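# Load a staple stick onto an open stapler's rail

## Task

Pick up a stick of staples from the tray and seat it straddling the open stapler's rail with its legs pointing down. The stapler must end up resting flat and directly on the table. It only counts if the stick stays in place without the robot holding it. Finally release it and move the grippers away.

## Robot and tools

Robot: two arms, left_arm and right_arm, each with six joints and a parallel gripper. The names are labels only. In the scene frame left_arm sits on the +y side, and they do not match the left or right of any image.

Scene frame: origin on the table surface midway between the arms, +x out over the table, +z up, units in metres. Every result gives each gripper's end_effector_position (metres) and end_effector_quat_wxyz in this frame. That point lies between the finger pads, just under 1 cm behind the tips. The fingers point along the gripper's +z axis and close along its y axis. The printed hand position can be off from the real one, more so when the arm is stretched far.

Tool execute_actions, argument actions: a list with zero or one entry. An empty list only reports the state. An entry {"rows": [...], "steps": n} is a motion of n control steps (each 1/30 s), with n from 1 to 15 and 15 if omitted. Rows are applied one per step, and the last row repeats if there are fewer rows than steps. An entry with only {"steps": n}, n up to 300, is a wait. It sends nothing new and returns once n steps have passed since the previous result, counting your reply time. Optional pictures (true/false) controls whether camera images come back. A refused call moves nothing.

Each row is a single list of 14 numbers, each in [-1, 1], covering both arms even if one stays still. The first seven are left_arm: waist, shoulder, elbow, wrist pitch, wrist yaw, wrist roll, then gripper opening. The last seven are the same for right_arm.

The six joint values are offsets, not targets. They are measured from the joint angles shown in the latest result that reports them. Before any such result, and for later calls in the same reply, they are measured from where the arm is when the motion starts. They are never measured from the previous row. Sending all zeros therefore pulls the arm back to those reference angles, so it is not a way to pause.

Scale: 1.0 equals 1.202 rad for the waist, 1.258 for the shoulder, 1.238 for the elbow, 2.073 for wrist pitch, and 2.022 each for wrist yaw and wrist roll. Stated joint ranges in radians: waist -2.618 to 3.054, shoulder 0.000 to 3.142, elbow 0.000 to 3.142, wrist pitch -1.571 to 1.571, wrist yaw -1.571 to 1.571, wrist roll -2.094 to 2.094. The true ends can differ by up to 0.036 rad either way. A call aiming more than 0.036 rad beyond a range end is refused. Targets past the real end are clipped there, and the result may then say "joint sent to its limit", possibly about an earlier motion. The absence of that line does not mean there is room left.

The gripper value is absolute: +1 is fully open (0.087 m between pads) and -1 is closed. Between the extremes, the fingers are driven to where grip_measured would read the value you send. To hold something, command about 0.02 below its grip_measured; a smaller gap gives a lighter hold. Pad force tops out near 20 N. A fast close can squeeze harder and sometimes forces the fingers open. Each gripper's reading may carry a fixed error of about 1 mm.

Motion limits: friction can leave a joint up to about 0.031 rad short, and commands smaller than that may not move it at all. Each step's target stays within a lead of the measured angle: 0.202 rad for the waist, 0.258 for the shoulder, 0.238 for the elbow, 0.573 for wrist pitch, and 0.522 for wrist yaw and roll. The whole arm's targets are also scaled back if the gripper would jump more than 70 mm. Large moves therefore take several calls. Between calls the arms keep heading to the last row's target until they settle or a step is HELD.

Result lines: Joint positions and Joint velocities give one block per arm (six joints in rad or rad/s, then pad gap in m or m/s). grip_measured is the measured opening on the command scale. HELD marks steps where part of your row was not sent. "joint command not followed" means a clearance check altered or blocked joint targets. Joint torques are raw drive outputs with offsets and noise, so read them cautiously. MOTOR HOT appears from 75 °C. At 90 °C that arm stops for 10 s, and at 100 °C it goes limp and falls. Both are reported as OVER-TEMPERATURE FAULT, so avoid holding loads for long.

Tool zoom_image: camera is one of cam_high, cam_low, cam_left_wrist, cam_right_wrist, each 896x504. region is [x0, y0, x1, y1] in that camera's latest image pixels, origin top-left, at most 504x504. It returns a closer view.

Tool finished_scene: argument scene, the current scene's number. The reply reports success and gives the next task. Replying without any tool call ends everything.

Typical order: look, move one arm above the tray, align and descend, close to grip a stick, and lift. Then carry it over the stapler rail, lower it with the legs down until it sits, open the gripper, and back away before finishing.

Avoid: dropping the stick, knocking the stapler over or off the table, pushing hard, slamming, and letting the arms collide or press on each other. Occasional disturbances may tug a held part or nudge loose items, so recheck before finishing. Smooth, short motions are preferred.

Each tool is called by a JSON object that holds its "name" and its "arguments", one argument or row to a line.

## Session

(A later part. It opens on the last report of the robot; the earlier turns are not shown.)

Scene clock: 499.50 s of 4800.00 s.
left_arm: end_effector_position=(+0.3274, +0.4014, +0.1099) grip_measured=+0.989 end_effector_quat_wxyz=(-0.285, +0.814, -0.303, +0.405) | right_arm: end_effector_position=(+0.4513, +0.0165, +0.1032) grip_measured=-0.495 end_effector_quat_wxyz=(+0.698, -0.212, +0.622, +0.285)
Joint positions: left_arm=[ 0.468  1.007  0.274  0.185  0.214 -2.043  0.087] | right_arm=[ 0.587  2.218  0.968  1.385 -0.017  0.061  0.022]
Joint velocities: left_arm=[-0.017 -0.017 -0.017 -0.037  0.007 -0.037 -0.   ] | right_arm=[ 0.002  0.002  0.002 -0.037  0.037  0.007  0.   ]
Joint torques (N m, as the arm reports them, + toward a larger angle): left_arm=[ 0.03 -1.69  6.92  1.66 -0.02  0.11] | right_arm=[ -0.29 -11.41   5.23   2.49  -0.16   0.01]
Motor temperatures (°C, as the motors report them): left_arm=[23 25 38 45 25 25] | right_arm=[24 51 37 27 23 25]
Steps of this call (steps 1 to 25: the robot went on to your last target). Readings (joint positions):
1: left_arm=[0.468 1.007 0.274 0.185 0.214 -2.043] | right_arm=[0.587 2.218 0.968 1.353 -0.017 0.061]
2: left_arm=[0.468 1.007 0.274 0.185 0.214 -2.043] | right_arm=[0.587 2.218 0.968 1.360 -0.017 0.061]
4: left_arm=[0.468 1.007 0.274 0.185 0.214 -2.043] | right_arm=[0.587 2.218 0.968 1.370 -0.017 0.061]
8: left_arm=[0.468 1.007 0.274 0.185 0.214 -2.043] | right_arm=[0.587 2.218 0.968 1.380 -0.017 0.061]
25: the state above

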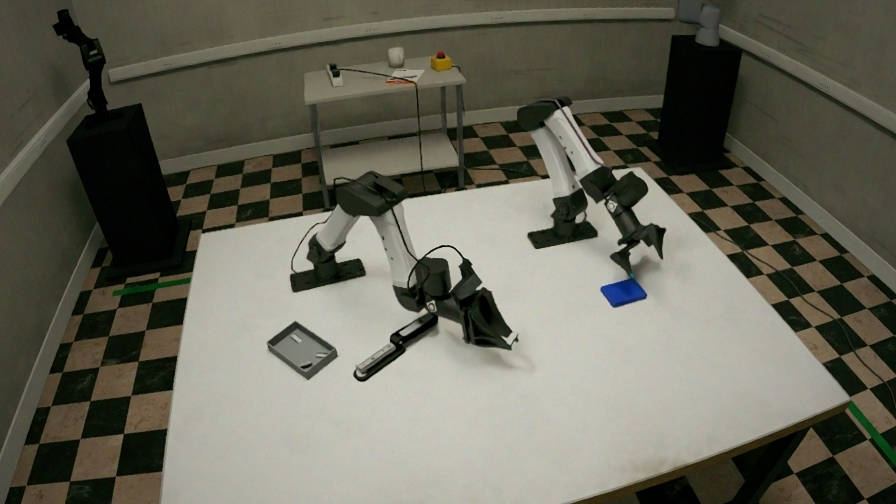

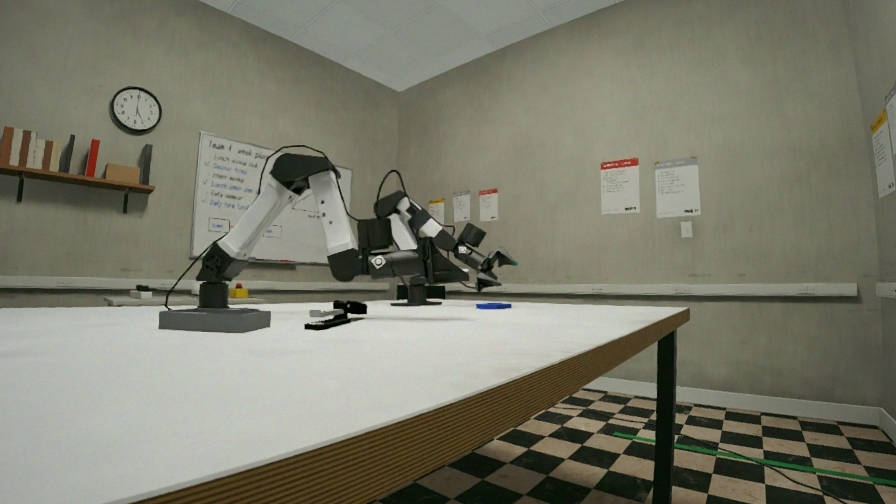

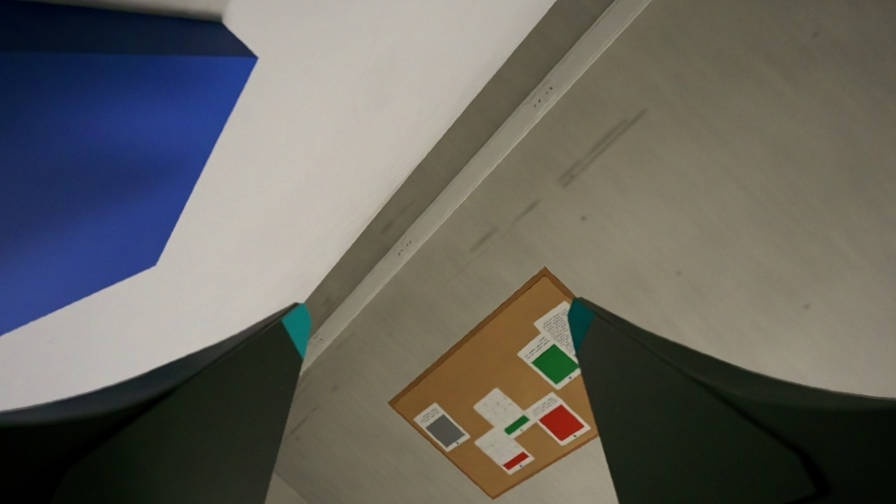

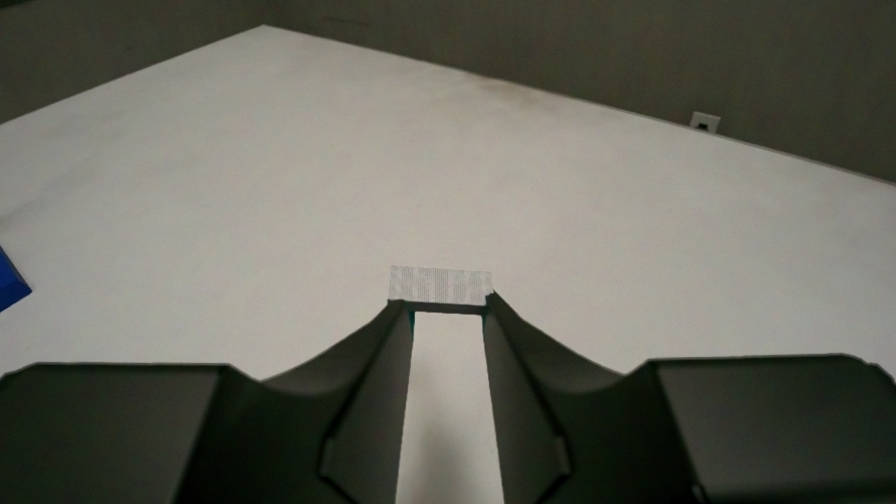

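{"name": "execute_actions", "arguments": {
  "actions": [
    {"rows":[[0,0,0,0,0,0,1,0,-0.15,-0.42,0.08,0,0,-0.5]],"steps":15}
  ],
  "pictures": false
}}

{"name": "execute_actions", "arguments": {
  "actions": [
    {"steps":20}
  ]
}}

Scene clock: 510.97 s of 4800.00 s.
left_arm: end_effector_position=(+0.3274, +0.4014, +0.1099) grip_measured=+0.989 end_effector_quat_wxyz=(-0.285, +0.814, -0.303, +0.405) | right_arm: end_effector_position=(+0.3572, -0.0625, +0.0498) grip_measured=-0.495 end_effector_quat_wxyz=(+0.637, -0.233, +0.687, +0.261)
Joint positions: left_arm=[ 0.468  1.007  0.274  0.185  0.214 -2.043  0.087] | right_arm=[ 0.587  2.032  0.457  1.522 -0.017  0.061  0.022]
Joint velocities: left_arm=[ 0.002  0.012 -0.022 -0.007  0.051 -0.066 -0.001] | right_arm=[ 0.002 -0.007  0.002  0.11   0.066  0.051 -0.001]
Joint torques (N m, as the arm reports them, + toward a larger angle): left_arm=[ 0.03 -1.6   6.91  1.65  0.    0.11] | right_arm=[-0.3  -7.32  2.82  2.57 -0.16  0.01]
Motor temperatures (°C, as the motors report them): left_arm=[23 25 38 45 25 25] | right_arm=[24 51 36 30 23 25]
Steps of this call (steps 1 to 15: the robot went on to your last target; steps 16 to 90: nothing new was sent; then 7.97 s passed at rest; steps 91 to 105: all 15 steps of this action). Readings (joint positions):
91: left_arm=[0.468 1.007 0.274 0.185 0.214 -2.043] | right_arm=[0.587 2.195 0.934 1.391 -0.017 0.061]
92: left_arm=[0.468 1.007 0.274 0.185 0.214 -2.043] | right_arm=[0.587 2.146 0.851 1.407 -0.017 0.061]
94: left_arm=[0.468 1.007 0.274 0.185 0.214 -2.043] | right_arm=[0.587 2.062 0.692 1.467 -0.017 0.061]
98: left_arm=[0.468 1.007 0.274 0.185 0.214 -2.043] | right_arm=[0.587 2.031 0.475 1.514 -0.017 0.061]
105: the state above

Scene clock: 511.63 s of 4800.00 s.
left_arm: end_effector_position=(+0.3274, +0.4014, +0.1099) grip_measured=+0.989 end_effector_quat_wxyz=(-0.285, +0.814, -0.303, +0.405) | right_arm: end_effector_position=(+0.3573, -0.0624, +0.0507) grip_measured=-0.495 end_effector_quat_wxyz=(+0.638, -0.233, +0.686, +0.261)
Joint positions: left_arm=[ 0.468  1.007  0.274  0.185  0.214 -2.043  0.087] | right_arm=[ 0.587  2.032  0.457  1.526 -0.017  0.061  0.022]
Joint velocities: left_arm=[-0.012  0.002 -0.007  0.037 -0.007 -0.11  -0.001] | right_arm=[-0.007 -0.002 -0.002  0.007  0.022 -0.007  0.   ]
Joint torques (N m, as the arm reports them, + toward a larger angle): left_arm=[ 0.   -1.59  6.86  1.67 -0.02  0.11] | right_arm=[-0.31 -7.33  2.82  2.59 -0.16  0.01]
Motor temperatures (°C, as the motors report them): left_arm=[23 25 38 45 25 25] | right_arm=[24 50 36 30 23 25]
Steps of this call (steps 1 to 15: the robot went on to your last target; steps 16 to 20: nothing new was sent). Readings (joint positions):
1: left_arm=[0.468 1.007 0.274 0.185 0.214 -2.043] | right_arm=[0.587 2.032 0.457 1.523 -0.017 0.061]
2: left_arm=[0.468 1.007 0.274 0.185 0.214 -2.043] | right_arm=[0.587 2.032 0.457 1.524 -0.017 0.061]
4: left_arm=[0.468 1.007 0.274 0.185 0.214 -2.043] | right_arm=[0.587 2.032 0.457 1.525 -0.017 0.061]
8: left_arm=[0.468 1.007 0.274 0.185 0.214 -2.043] | right_arm=[0.587 2.032 0.457 1.525 -0.017 0.061]
20: the state above
All arms were judged still, so your last target was given up. Only a new action makes them travel on or press farther. Fingers that are still opening or closing keep moving.

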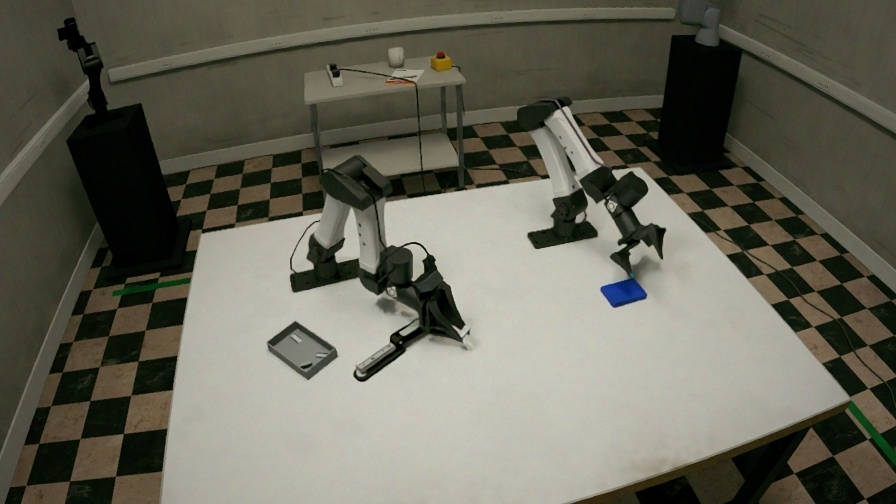

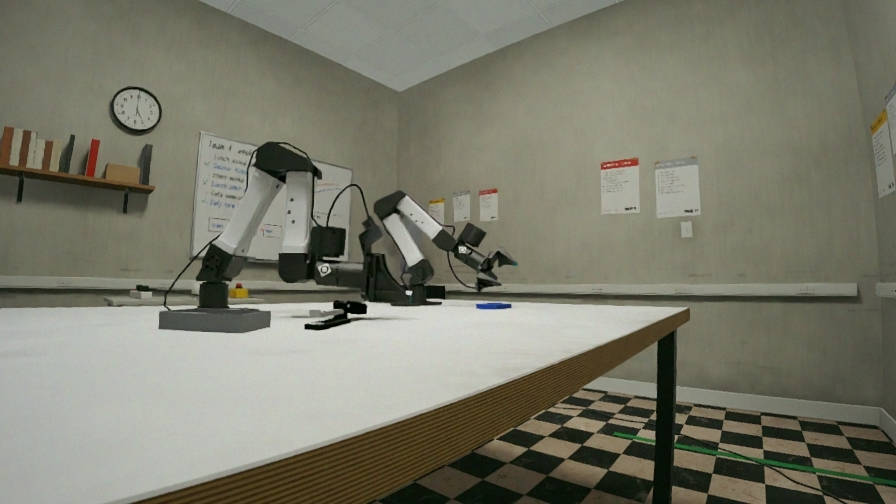

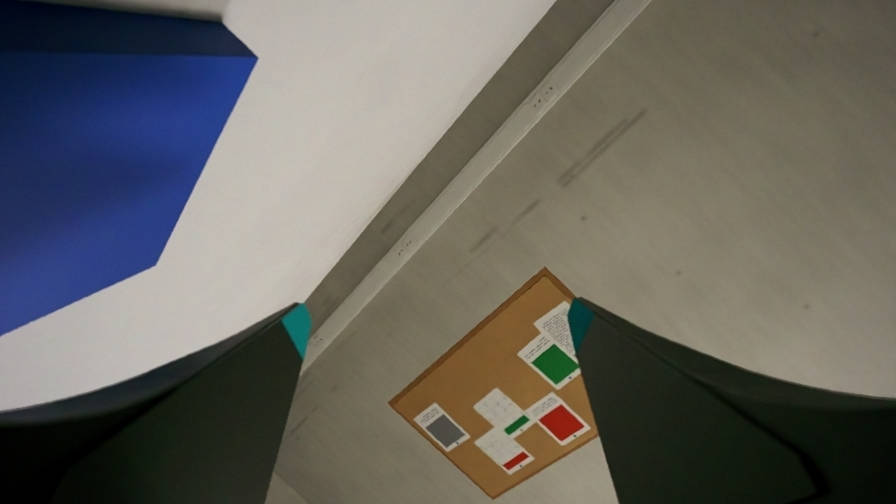

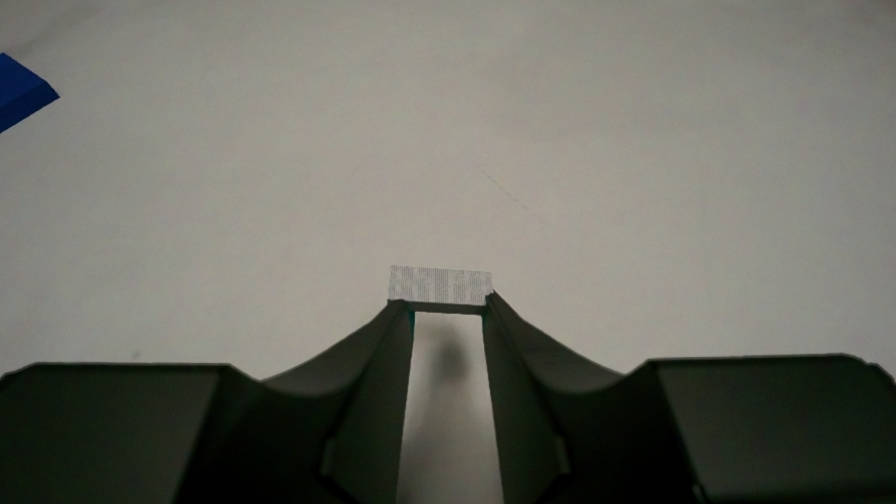

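{"name": "execute_actions", "arguments": {
  "actions": [
    {"rows":[[0,0,0,0,0,0,1,0.15,0,0,-0.06,0,0,-0.5]],"steps":15}
  ],
  "pictures": false
}}

{"name": "execute_actions", "arguments": {
  "actions": [
    {"steps":10}
  ],
  "pictures": false
}}

{"name": "execute_actions", "arguments": {
  "actions": [
    {"rows":[[0,0,0,0,0,0,1,0,0,0,0,0,0,0.4]],"steps":15}
  ]
}}

Scene clock: 517.90 s of 4800.00 s.
left_arm: end_effector_position=(+0.3274, +0.4014, +0.1099) grip_measured=+0.989 end_effector_quat_wxyz=(-0.285, +0.814, -0.303, +0.405) | right_arm: end_effector_position=(+0.2917, -0.0098, +0.0238) grip_measured=-0.495 end_effector_quat_wxyz=(+0.573, -0.312, +0.694, +0.304)
Joint positions: left_arm=[ 0.468  1.007  0.274  0.185  0.214 -2.043  0.087] | right_arm=[ 0.776  2.032  0.457  1.416 -0.022  0.061  0.022]
Joint velocities: left_arm=[-0.017 -0.032 -0.002 -0.066 -0.007  0.037  0.   ] | right_arm=[-0.002 -0.022  0.017 -0.066  0.022 -0.037  0.001]
Joint torques (N m, as the arm reports them, + toward a larger angle): left_arm=[-0.07 -1.73  6.96  1.66 -0.01  0.1 ] | right_arm=[-0.97 -7.08  3.6   2.2  -0.11  0.01]
Motor temperatures (°C, as the motors report them): left_arm=[23 25 39 45 25 25] | right_arm=[24 48 36 31 23 25]
Steps of this call (steps 1 to 90: nothing new was sent; then 2.77 s passed at rest; steps 91 to 105: all 15 steps of this action). Readings (joint positions):
91: left_arm=[0.468 1.007 0.274 0.185 0.214 -2.043] | right_arm=[0.606 2.032 0.457 1.516 -0.006 0.061]
92: left_arm=[0.468 1.007 0.274 0.185 0.214 -2.043] | right_arm=[0.647 2.032 0.457 1.499 -0.001 0.061]
94: left_arm=[0.468 1.007 0.274 0.185 0.214 -2.043] | right_arm=[0.739 2.032 0.457 1.462 -0.011 0.061]
98: left_arm=[0.468 1.007 0.274 0.185 0.214 -2.043] | right_arm=[0.779 2.032 0.457 1.428 -0.022 0.061]
105: the state above

Scene clock: 518.23 s of 4800.00 s.
left_arm: end_effector_position=(+0.3274, +0.4014, +0.1099) grip_measured=+0.989 end_effector_quat_wxyz=(-0.285, +0.814, -0.303, +0.405) | right_arm: end_effector_position=(+0.2916, -0.0099, +0.0233) grip_measured=-0.495 end_effector_quat_wxyz=(+0.572, -0.312, +0.695, +0.303)
Joint positions: left_arm=[ 0.468  1.007  0.274  0.185  0.214 -2.043  0.087] | right_arm=[ 0.776  2.032  0.457  1.413 -0.022  0.061  0.022]
Joint velocities: left_arm=[ 0.007  0.017 -0.012 -0.037  0.022  0.022  0.   ] | right_arm=[-0.027  0.002 -0.007  0.022 -0.007  0.051 -0.001]
Joint torques (N m, as the arm reports them, + toward a larger angle): left_arm=[ 0.03 -1.64  6.8   1.65  0.    0.1 ] | right_arm=[-0.97 -7.07  3.61  2.2  -0.12  0.01]
Motor temperatures (°C, as the motors report them): left_arm=[23 25 39 45 25 25] | right_arm=[24 48 36 31 23 25]
Steps of this call (steps 1 to 10: the robot went on to your last target). Readings (joint positions):
1: left_arm=[0.468 1.007 0.274 0.185 0.214 -2.043] | right_arm=[0.776 2.032 0.457 1.415 -0.022 0.061]
2: left_arm=[0.468 1.007 0.274 0.185 0.214 -2.043] | right_arm=[0.776 2.032 0.457 1.414 -0.022 0.061]
4: left_arm=[0.468 1.007 0.274 0.185 0.214 -2.043] | right_arm=[0.776 2.032 0.457 1.414 -0.022 0.061]
8: left_arm=[0.468 1.007 0.274 0.185 0.214 -2.043] | right_arm=[0.776 2.032 0.457 1.413 -0.022 0.061]
10: the state above

Scene clock: 518.73 s of 4800.00 s.
left_arm: end_effector_position=(+0.3274, +0.4014, +0.1099) grip_measured=+0.989 end_effector_quat_wxyz=(-0.285, +0.814, -0.303, +0.405) | right_arm: end_effector_position=(+0.2916, -0.0099, +0.0233) grip_measured=+0.400 end_effector_quat_wxyz=(+0.572, -0.312, +0.695, +0.303)
Joint positions: left_arm=[ 0.468  1.007  0.274  0.185  0.214 -2.043  0.087] | right_arm=[ 0.776  2.032  0.457  1.413 -0.022  0.061  0.061]
Joint velocities: left_arm=[-0.007 -0.007  0.002  0.007  0.037 -0.081  0.001] | right_arm=[ 0.002 -0.007  0.002  0.022 -0.11  -0.022  0.   ]
Joint torques (N m, as the arm reports them, + toward a larger angle): left_arm=[-0.02 -1.61  6.88  1.67 -0.02  0.1 ] | right_arm=[-0.29 -7.07  3.61  2.33 -0.17  0.01]
Motor temperatures (°C, as the motors report them): left_arm=[23 25 39 45 25 25] | right_arm=[24 48 36 31 23 25]
Steps of this call (steps 1 to 15: all 15 steps of this action). Readings (joint positions):
1: left_arm=[0.468 1.007 0.274 0.185 0.214 -2.043] | right_arm=[0.776 2.032 0.457 1.413 -0.022 0.061]
2: left_arm=[0.468 1.007 0.274 0.185 0.214 -2.043] | right_arm=[0.776 2.032 0.457 1.413 -0.022 0.061]
4: left_arm=[0.468 1.007 0.274 0.185 0.214 -2.043] | right_arm=[0.776 2.032 0.457 1.413 -0.022 0.061]
8: left_arm=[0.468 1.007 0.274 0.185 0.214 -2.043] | right_arm=[0.776 2.032 0.457 1.413 -0.022 0.061]
15: the state above

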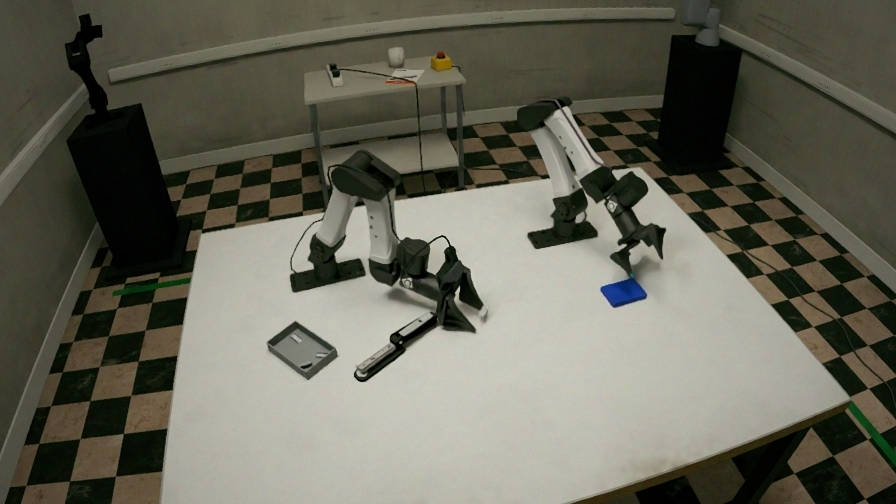

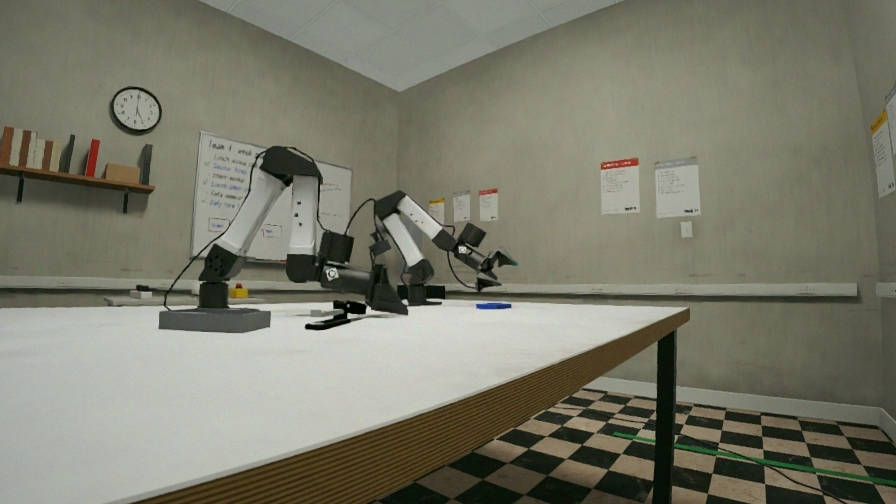

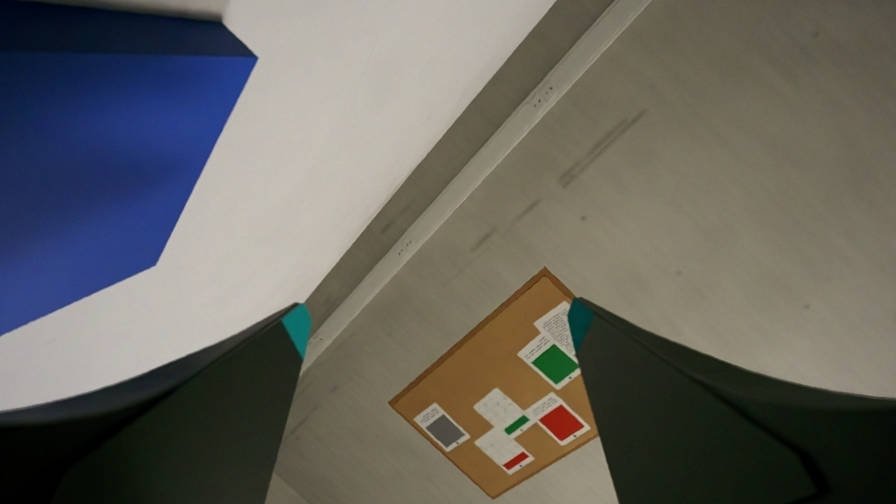

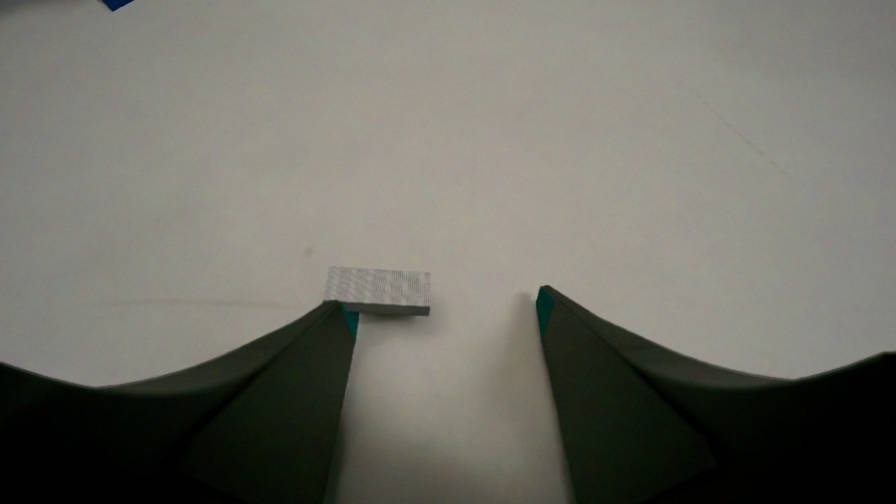

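{"name": "execute_actions", "arguments": {
  "actions": [
    {"rows":[[0,0,0,0,0,0,1,0,0,0,-0.05,0,0,0.4]],"steps":15}
  ],
  "pictures": false
}}

{"name": "execute_actions", "arguments": {
  "actions": [
    {"rows":[[0,0,0,0,0,0,1,0,0,0,-0.02,0,0,1]],"steps":15}
  ]
}}

Scene clock: 532.13 s of 4800.00 s.
left_arm: end_effector_position=(+0.3274, +0.4014, +0.1099) grip_measured=+0.989 end_effector_quat_wxyz=(-0.285, +0.814, -0.303, +0.405) | right_arm: end_effector_position=(+0.2903, -0.0115, +0.0174) grip_measured=+0.400 end_effector_quat_wxyz=(+0.564, -0.316, +0.702, +0.299)
Joint positions: left_arm=[ 0.468  1.007  0.274  0.185  0.214 -2.043  0.087] | right_arm=[ 0.776  2.032  0.457  1.388 -0.023  0.06   0.061]
Joint velocities: left_arm=[-0.007  0.007 -0.017 -0.095 -0.037  0.051 -0.   ] | right_arm=[-0.012 -0.007 -0.007 -0.007 -0.022  0.022 -0.   ]
Joint torques (N m, as the arm reports them, + toward a larger angle): left_arm=[-0.08 -1.59  6.86  1.66 -0.03  0.1 ] | right_arm=[-0.29 -7.08  3.59  1.46 -0.16  0.02]
Motor temperatures (°C, as the motors report them): left_arm=[23 25 39 46 25 25] | right_arm=[24 44 35 32 23 25]
Steps of this call (steps 1 to 15: the robot went on to your last target; steps 16 to 90: nothing new was sent; then 9.90 s passed at rest; steps 91 to 105: all 15 steps of this action). Readings (joint positions):
91: left_arm=[0.468 1.007 0.274 0.185 0.214 -2.043] | right_arm=[0.776 2.032 0.457 1.405 -0.022 0.061]
92: left_arm=[0.468 1.007 0.274 0.185 0.214 -2.043] | right_arm=[0.776 2.032 0.457 1.392 -0.022 0.061]
94: left_arm=[0.468 1.007 0.274 0.185 0.214 -2.043] | right_arm=[0.776 2.032 0.457 1.388 -0.023 0.060]
98: left_arm=[0.468 1.007 0.274 0.185 0.214 -2.043] | right_arm=[0.776 2.032 0.457 1.388 -0.023 0.060]
105: the state above

Scene clock: 532.63 s of 4800.00 s.
left_arm: end_effector_position=(+0.3274, +0.4014, +0.1099) grip_measured=+0.989 end_effector_quat_wxyz=(-0.285, +0.814, -0.303, +0.405) | right_arm: end_effector_position=(+0.2878, -0.0091, +0.0186) grip_measured=+0.979 end_effector_quat_wxyz=(+0.563, -0.320, +0.699, +0.305)
Joint positions: left_arm=[ 0.468  1.007  0.274  0.185  0.214 -2.043  0.087] | right_arm=[ 0.778  2.032  0.457  1.393 -0.037  0.06   0.087]
Joint velocities: left_arm=[-0.002 -0.002  0.012  0.066 -0.095 -0.022 -0.001] | right_arm=[-0.002 -0.002 -0.017 -0.037  0.051  0.007  0.   ]
Joint torques (N m, as the arm reports them, + toward a larger angle): left_arm=[ 0.01 -1.63  6.95  1.65  0.    0.09] | right_arm=[-0.49 -7.08  3.61  1.82 -0.02  0.01]
Motor temperatures (°C, as the motors report them): left_arm=[23 25 39 46 25 25] | right_arm=[24 44 35 32 23 25]
Steps of this call (steps 1 to 15: all 15 steps of this action). Readings (joint positions):
1: left_arm=[0.468 1.007 0.274 0.185 0.214 -2.043] | right_arm=[0.776 2.032 0.457 1.390 -0.027 0.060]
2: left_arm=[0.468 1.007 0.274 0.185 0.214 -2.043] | right_arm=[0.777 2.032 0.457 1.392 -0.031 0.060]
4: left_arm=[0.468 1.007 0.274 0.185 0.214 -2.043] | right_arm=[0.778 2.032 0.457 1.393 -0.036 0.060]
8: left_arm=[0.468 1.007 0.274 0.185 0.214 -2.043] | right_arm=[0.778 2.032 0.457 1.393 -0.037 0.060]
15: the state above

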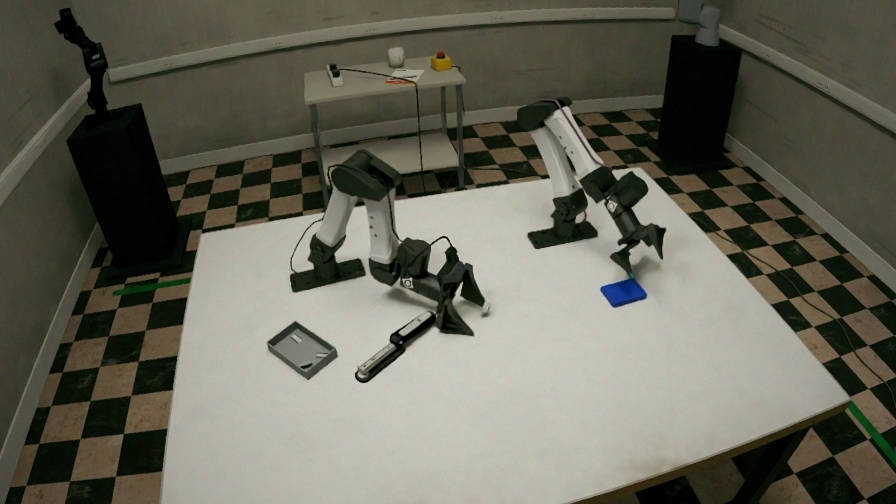

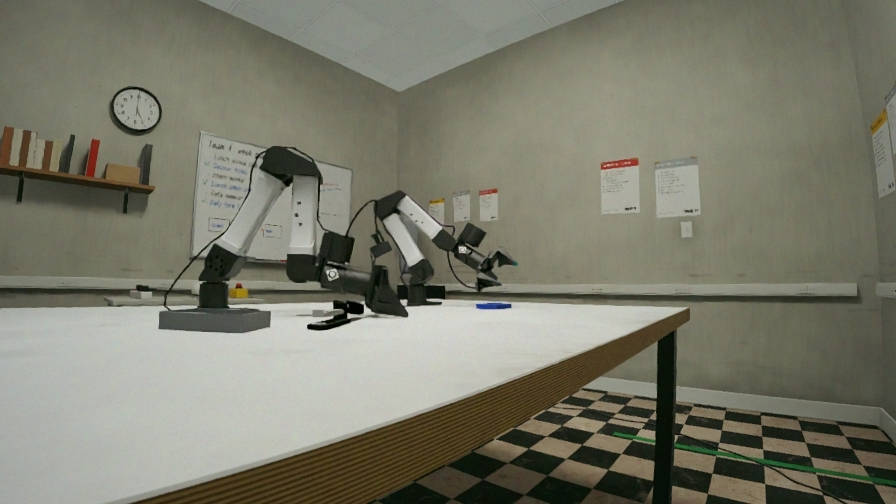

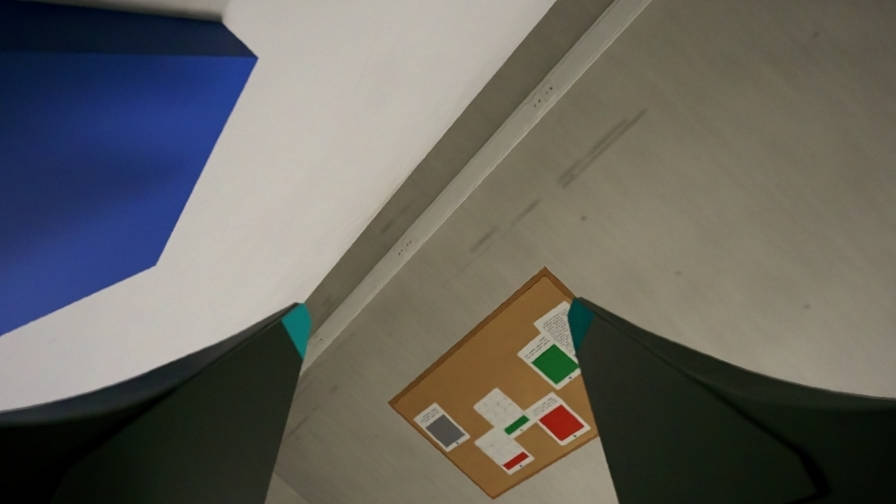

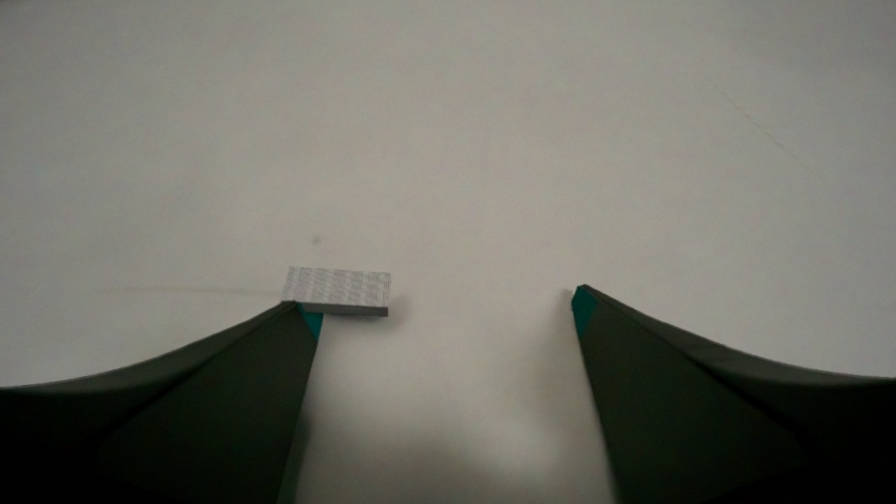

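{"name": "execute_actions", "arguments": {
  "actions": [
    {"rows":[[-1,0.3,1,-0.4,-0.106,0.91,0.2,0,0,0,0.06,0,0,1]],"steps":15}
  ],
  "pictures": false
}}

{"name": "execute_actions", "arguments": {
  "actions": [
    {"steps":40}
  ],
  "pictures": false
}}

Scene clock: 544.03 s of 4800.00 s.
left_arm: end_effector_position=(+0.3656, +0.1142, +0.2277) grip_measured=+0.200 end_effector_quat_wxyz=(+0.355, -0.131, +0.892, -0.249) | right_arm: end_effector_position=(+0.2923, -0.0035, +0.0419) grip_measured=+0.979 end_effector_quat_wxyz=(+0.595, -0.308, +0.669, +0.321)
Joint positions: left_arm=[-0.479  1.4    1.293 -0.569  0.02  -0.742  0.053] | right_arm=[ 0.778  2.032  0.457  1.49  -0.037  0.06   0.087]
Joint velocities: left_arm=[-1.653 -0.007  1.829 -0.212  0.022  2.278 -0.001] | right_arm=[-0.007  0.002  0.007  0.037 -0.051  0.066  0.   ]
Joint torques (N m, as the arm reports them, + toward a larger angle): left_arm=[ 0.07 -6.01  8.18  1.34 -0.12  0.14] | right_arm=[-0.32 -7.08  3.6   2.59 -0.15  0.02]
Motor temperatures (°C, as the motors report them): left_arm=[23 25 39 46 25 25] | right_arm=[24 42 35 32 23 25]
From where the robot then was, a joint's target lay farther than a number of 1.0 reaches, so one or more steps of this call were cut to that.
Steps of this call (steps 1 to 15: the robot went on to your last target; steps 16 to 90: nothing new was sent; then 7.90 s passed at rest; steps 91 to 105: all 15 steps of this action). Readings (joint positions):
91: left_arm=[0.439 1.032 0.307 0.117 0.179 -1.981] | right_arm=[0.778 2.032 0.457 1.406 -0.037 0.060]
92: left_arm=[0.381 1.098 0.369 0.022 0.146 -1.899] | right_arm=[0.778 2.032 0.457 1.419 -0.037 0.060]
94: left_arm=[0.258 1.245 0.510 -0.162 0.101 -1.730] | right_arm=[0.778 2.032 0.457 1.449 -0.037 0.060]
98: left_arm=[-0.024 1.396 0.801 -0.466 0.044 -1.342] | right_arm=[0.778 2.032 0.457 1.477 -0.037 0.060]
105: the state above

Scene clock: 545.37 s of 4800.00 s.
left_arm: end_effector_position=(+0.3181, +0.0441, +0.3085) grip_measured=+0.200 end_effector_quat_wxyz=(+0.454, +0.212, +0.834, -0.230) | right_arm: end_effector_position=(+0.2924, -0.0034, +0.0424) grip_measured=+0.979 end_effector_quat_wxyz=(+0.596, -0.308, +0.668, +0.322)
Joint positions: left_arm=[-0.741  1.379  1.511 -0.634  0.012 -0.213  0.053] | right_arm=[ 0.778  2.032  0.457  1.492 -0.037  0.06   0.087]
Joint velocities: left_arm=[-0.012  0.007  0.007 -0.007 -0.037  0.11   0.001] | right_arm=[ 0.017  0.002  0.007 -0.081 -0.037 -0.022  0.   ]
Joint torques (N m, as the arm reports them, + toward a larger angle): left_arm=[ 0.6  -4.52  7.16  1.67 -0.15  0.14] | right_arm=[-0.28 -7.06  3.61  2.6  -0.16  0.01]
Motor temperatures (°C, as the motors report them): left_arm=[23 25 39 46 25 25] | right_arm=[24 42 35 32 23 25]
Steps of this call (steps 1 to 40: the robot went on to your last target). Readings (joint positions):
1: left_arm=[-0.539 1.400 1.356 -0.573 0.017 -0.661] | right_arm=[0.778 2.032 0.457 1.490 -0.037 0.060]
2: left_arm=[-0.603 1.400 1.414 -0.576 0.013 -0.576] | right_arm=[0.778 2.032 0.457 1.491 -0.037 0.060]
4: left_arm=[-0.712 1.394 1.491 -0.574 0.017 -0.441] | right_arm=[0.778 2.032 0.457 1.491 -0.037 0.060]
8: left_arm=[-0.745 1.379 1.511 -0.586 0.019 -0.303] | right_arm=[0.778 2.032 0.457 1.492 -0.037 0.060]
40: the state above

Target waist −0.88, sh 2.15, el 2.05, pitch −1.47.

{"name": "execute_actions", "arguments": {
  "actions": [
    {"rows":[[-0.12,0.61,0.44,-0.4,0,0,0.2,0,0,0,0,0,0,1]],"steps":15}
  ],
  "pictures": false
}}

{"name": "execute_actions", "arguments": {
  "actions": [
    {"steps":30}
  ]
}}

Scene clock: 550.10 s of 4800.00 s.
left_arm: end_effector_position=(+0.2781, +0.0240, +0.1031) grip_measured=+0.199 end_effector_quat_wxyz=(+0.018, +0.300, +0.954, +0.001) | right_arm: end_effector_position=(+0.2896, -0.0067, +0.0320) grip_measured=+0.979 end_effector_quat_wxyz=(+0.582, -0.313, +0.681, +0.315)
Joint positions: left_arm=[-0.862  2.184  2.04  -1.398 -0.019 -0.213  0.052] | right_arm=[ 0.778  2.034  0.45   1.461 -0.038  0.06   0.087]
Joint velocities: left_arm=[ 0.037  0.042  0.002 -0.462  0.037 -0.066  0.   ] | right_arm=[ 0.007  0.002 -0.017  0.022  0.007 -0.081 -0.001]
Joint torques (N m, as the arm reports them, + toward a larger angle): left_arm=[ -2.52 -13.36   7.44   0.43   0.18   0.01] | right_arm=[-0.27 -7.23  4.15  2.68 -0.16  0.01]
Motor temperatures (°C, as the motors report them): left_arm=[23 25 39 45 25 25] | right_arm=[24 41 34 33 23 25]
Steps of this call (steps 1 to 15: the robot went on to your last target; steps 16 to 90: nothing new was sent; then 1.23 s passed at rest; steps 91 to 105: all 15 steps of this action). Readings (joint positions):
91: left_arm=[-0.756 1.407 1.556 -0.711 0.004 -0.214] | right_arm=[0.778 2.032 0.457 1.492 -0.037 0.060]
92: left_arm=[-0.788 1.462 1.641 -0.816 0.000 -0.214] | right_arm=[0.778 2.032 0.457 1.492 -0.037 0.060]
94: left_arm=[-0.856 1.610 1.826 -1.010 0.004 -0.214] | right_arm=[0.778 2.032 0.457 1.492 -0.037 0.060]
98: left_arm=[-0.890 1.899 2.035 -1.217 0.011 -0.214] | right_arm=[0.778 2.032 0.457 1.492 -0.037 0.060]
105: the state above

Scene clock: 551.10 s of 4800.00 s.
left_arm: end_effector_position=(+0.2665, +0.0292, +0.1115) grip_measured=+0.200 end_effector_quat_wxyz=(+0.004, +0.305, +0.952, +0.005) | right_arm: end_effector_position=(+0.2901, -0.0060, +0.0349) grip_measured=+0.979 end_effector_quat_wxyz=(+0.587, -0.312, +0.677, +0.317)
Joint positions: left_arm=[-0.872  2.165  2.04  -1.445 -0.013 -0.214  0.052] | right_arm=[ 0.778  2.034  0.45   1.473 -0.038  0.06   0.087]
Joint velocities: left_arm=[-0.007  0.007  0.002  0.051 -0.037  0.037  0.   ] | right_arm=[-0.022 -0.007 -0.002 -0.007 -0.037  0.066  0.   ]
Joint torques (N m, as the arm reports them, + toward a larger angle): left_arm=[ -1.41 -11.74   7.26   0.23   0.15   0.04] | right_arm=[-0.28 -7.21  4.1   2.54 -0.16  0.01]
Motor temperatures (°C, as the motors report them): left_arm=[23 26 39 45 25 25] | right_arm=[24 41 34 33 23 25]
Steps of this call (steps 1 to 30: the robot went on to your last target). Readings (joint positions):
1: left_arm=[-0.862 2.184 2.040 -1.411 -0.017 -0.213] | right_arm=[0.778 2.034 0.450 1.464 -0.038 0.060]
2: left_arm=[-0.865 2.180 2.040 -1.419 -0.016 -0.213] | right_arm=[0.778 2.034 0.450 1.468 -0.038 0.060]
4: left_arm=[-0.871 2.171 2.040 -1.431 -0.014 -0.214] | right_arm=[0.778 2.034 0.450 1.470 -0.038 0.060]
8: left_arm=[-0.872 2.165 2.040 -1.441 -0.013 -0.214] | right_arm=[0.778 2.034 0.450 1.473 -0.038 0.060]
30: the state above
All arms were judged still, so your last target was given up. Only a new action makes them travel on or press farther. Fingers that are still opening or closing keep moving.

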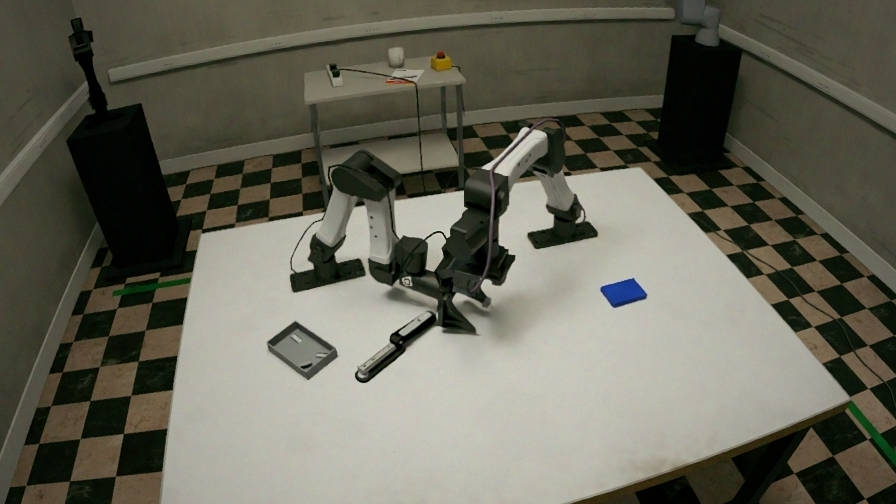

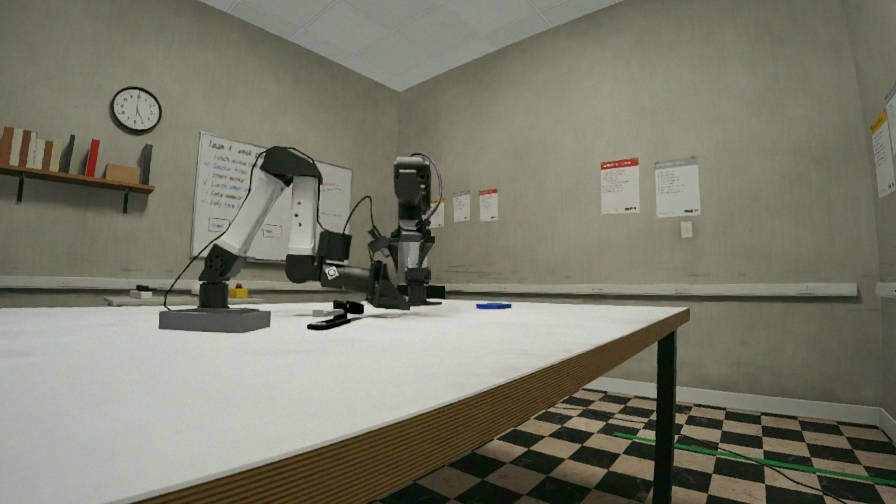

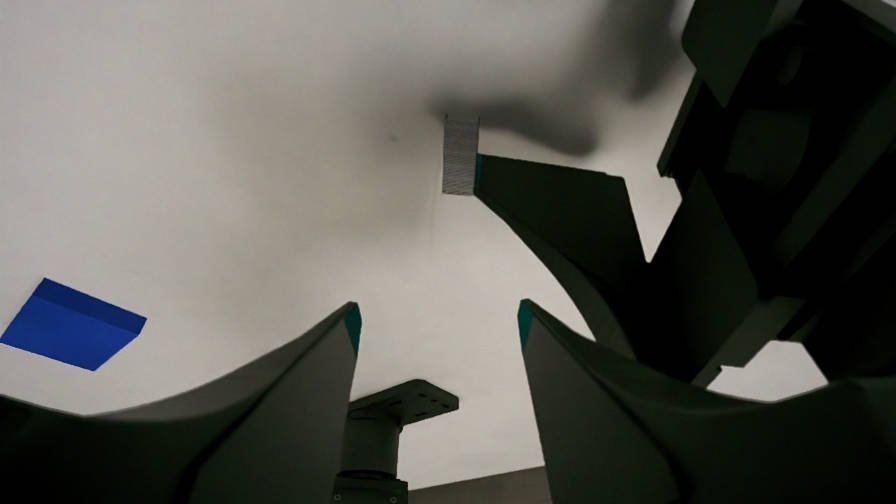

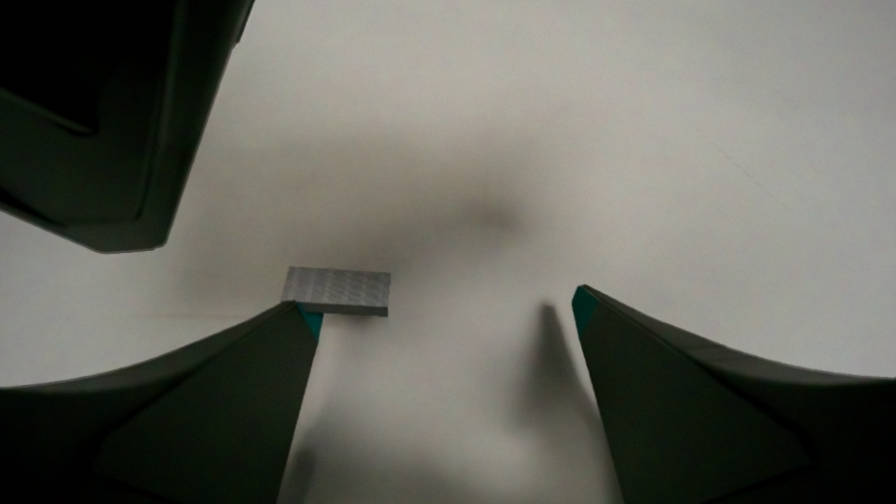

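{"name": "execute_actions", "arguments": {
  "actions": [
    {"rows":[[0.05,-0.03,0,0,0.2,0,-0.3,0,0,0,0,0,0,1]],"steps":15}
  ],
  "pictures": false
}}

{"name": "execute_actions", "arguments": {
  "actions": [
    {"steps":15}
  ]
}}

Scene clock: 562.63 s of 4800.00 s.
left_arm: end_effector_position=(+0.2414, +0.0020, +0.1298) grip_measured=-0.300 end_effector_quat_wxyz=(-0.073, +0.272, +0.947, -0.153) | right_arm: end_effector_position=(+0.2900, -0.0059, +0.0349) grip_measured=+0.979 end_effector_quat_wxyz=(+0.586, -0.312, +0.677, +0.317)
Joint positions: left_arm=[-0.809  2.151  2.04  -1.445  0.341 -0.214  0.031] | right_arm=[ 0.778  2.034  0.45   1.473 -0.039  0.06   0.087]
Joint velocities: left_arm=[-0.017 -0.002 -0.007 -0.037  0.037 -0.037  0.001] | right_arm=[-0.007 -0.007 -0.002 -0.022  0.037  0.051 -0.001]
Joint torques (N m, as the arm reports them, + toward a larger angle): left_arm=[ -0.27 -11.78   6.21   0.36   0.52   0.06] | right_arm=[-0.25 -7.08  3.49  2.31 -0.16  0.01]
Motor temperatures (°C, as the motors report them): left_arm=[23 30 39 42 25 25] | right_arm=[24 40 34 35 23 25]
Steps of this call (steps 1 to 90: nothing new was sent; then 8.03 s passed at rest; steps 91 to 105: all 15 steps of this action). Readings (joint positions):
91: left_arm=[-0.864 2.164 2.040 -1.445 0.043 -0.214] | right_arm=[0.778 2.034 0.450 1.473 -0.038 0.060]
92: left_arm=[-0.855 2.163 2.040 -1.445 0.115 -0.214] | right_arm=[0.778 2.034 0.450 1.473 -0.038 0.060]
94: left_arm=[-0.830 2.159 2.040 -1.445 0.212 -0.214] | right_arm=[0.778 2.034 0.450 1.473 -0.038 0.060]
98: left_arm=[-0.809 2.151 2.040 -1.445 0.309 -0.214] | right_arm=[0.778 2.034 0.450 1.473 -0.038 0.060]
105: the state above

Scene clock: 563.13 s of 4800.00 s.
left_arm: end_effector_position=(+0.2414, +0.0021, +0.1298) grip_measured=-0.300 end_effector_quat_wxyz=(-0.073, +0.273, +0.947, -0.153) | right_arm: end_effector_position=(+0.2900, -0.0059, +0.0349) grip_measured=+0.979 end_effector_quat_wxyz=(+0.586, -0.312, +0.677, +0.317)
Joint positions: left_arm=[-0.809  2.151  2.04  -1.445  0.341 -0.213  0.031] | right_arm=[ 0.778  2.034  0.45   1.473 -0.039  0.06   0.087]
Joint velocities: left_arm=[-0.012 -0.002  0.012  0.007  0.022 -0.051 -0.001] | right_arm=[-0.007 -0.022 -0.002 -0.051  0.007 -0.022 -0.002]
Joint torques (N m, as the arm reports them, + toward a larger angle): left_arm=[ -0.19 -11.81   6.13   0.42   0.54   0.07] | right_arm=[-0.31 -7.05  3.54  2.32 -0.15  0.01]
Motor temperatures (°C, as the motors report them): left_arm=[23 31 39 42 25 25] | right_arm=[24 40 34 35 23 25]
Steps of this call (steps 1 to 15: the robot went on to your last target). Readings (joint positions):
1: left_arm=[-0.809 2.151 2.040 -1.445 0.341 -0.214] | right_arm=[0.778 2.034 0.450 1.473 -0.039 0.060]
2: left_arm=[-0.809 2.151 2.040 -1.445 0.341 -0.214] | right_arm=[0.778 2.034 0.450 1.473 -0.039 0.060]
4: left_arm=[-0.809 2.151 2.040 -1.445 0.341 -0.213] | right_arm=[0.778 2.034 0.450 1.473 -0.039 0.060]
8: left_arm=[-0.809 2.151 2.040 -1.445 0.341 -0.213] | right_arm=[0.778 2.034 0.450 1.473 -0.039 0.060]
15: the state above
All arms were judged still, so your last target was given up. Only a new action makes them travel on or press farther. Fingers that are still opening or closing keep moving.

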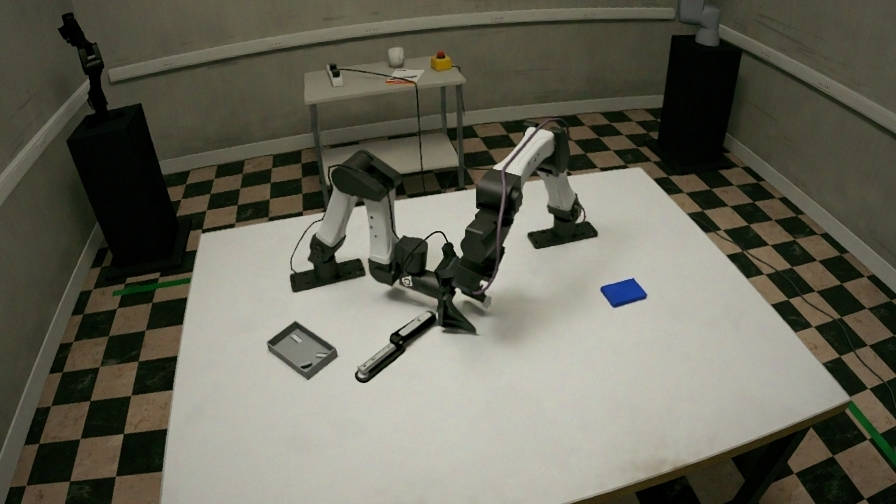

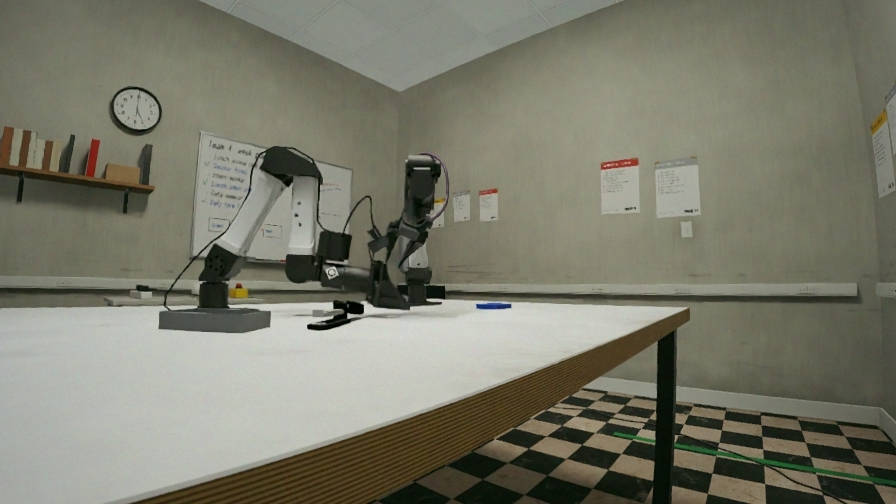

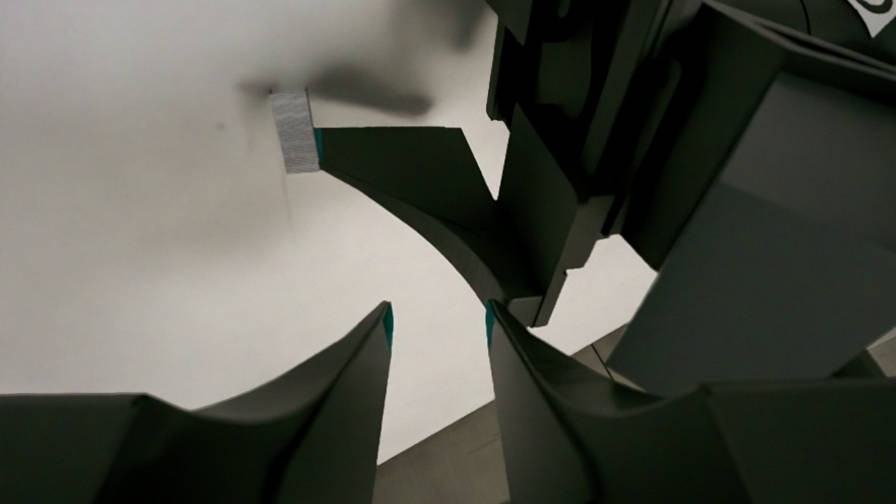

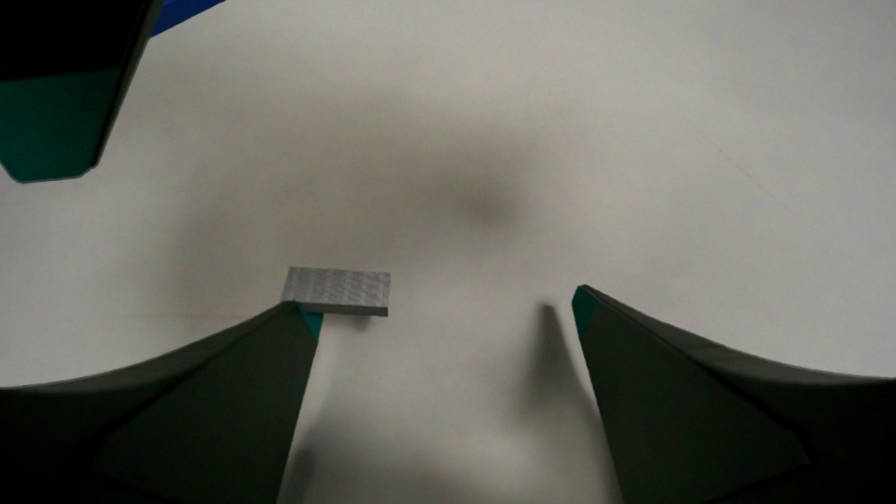

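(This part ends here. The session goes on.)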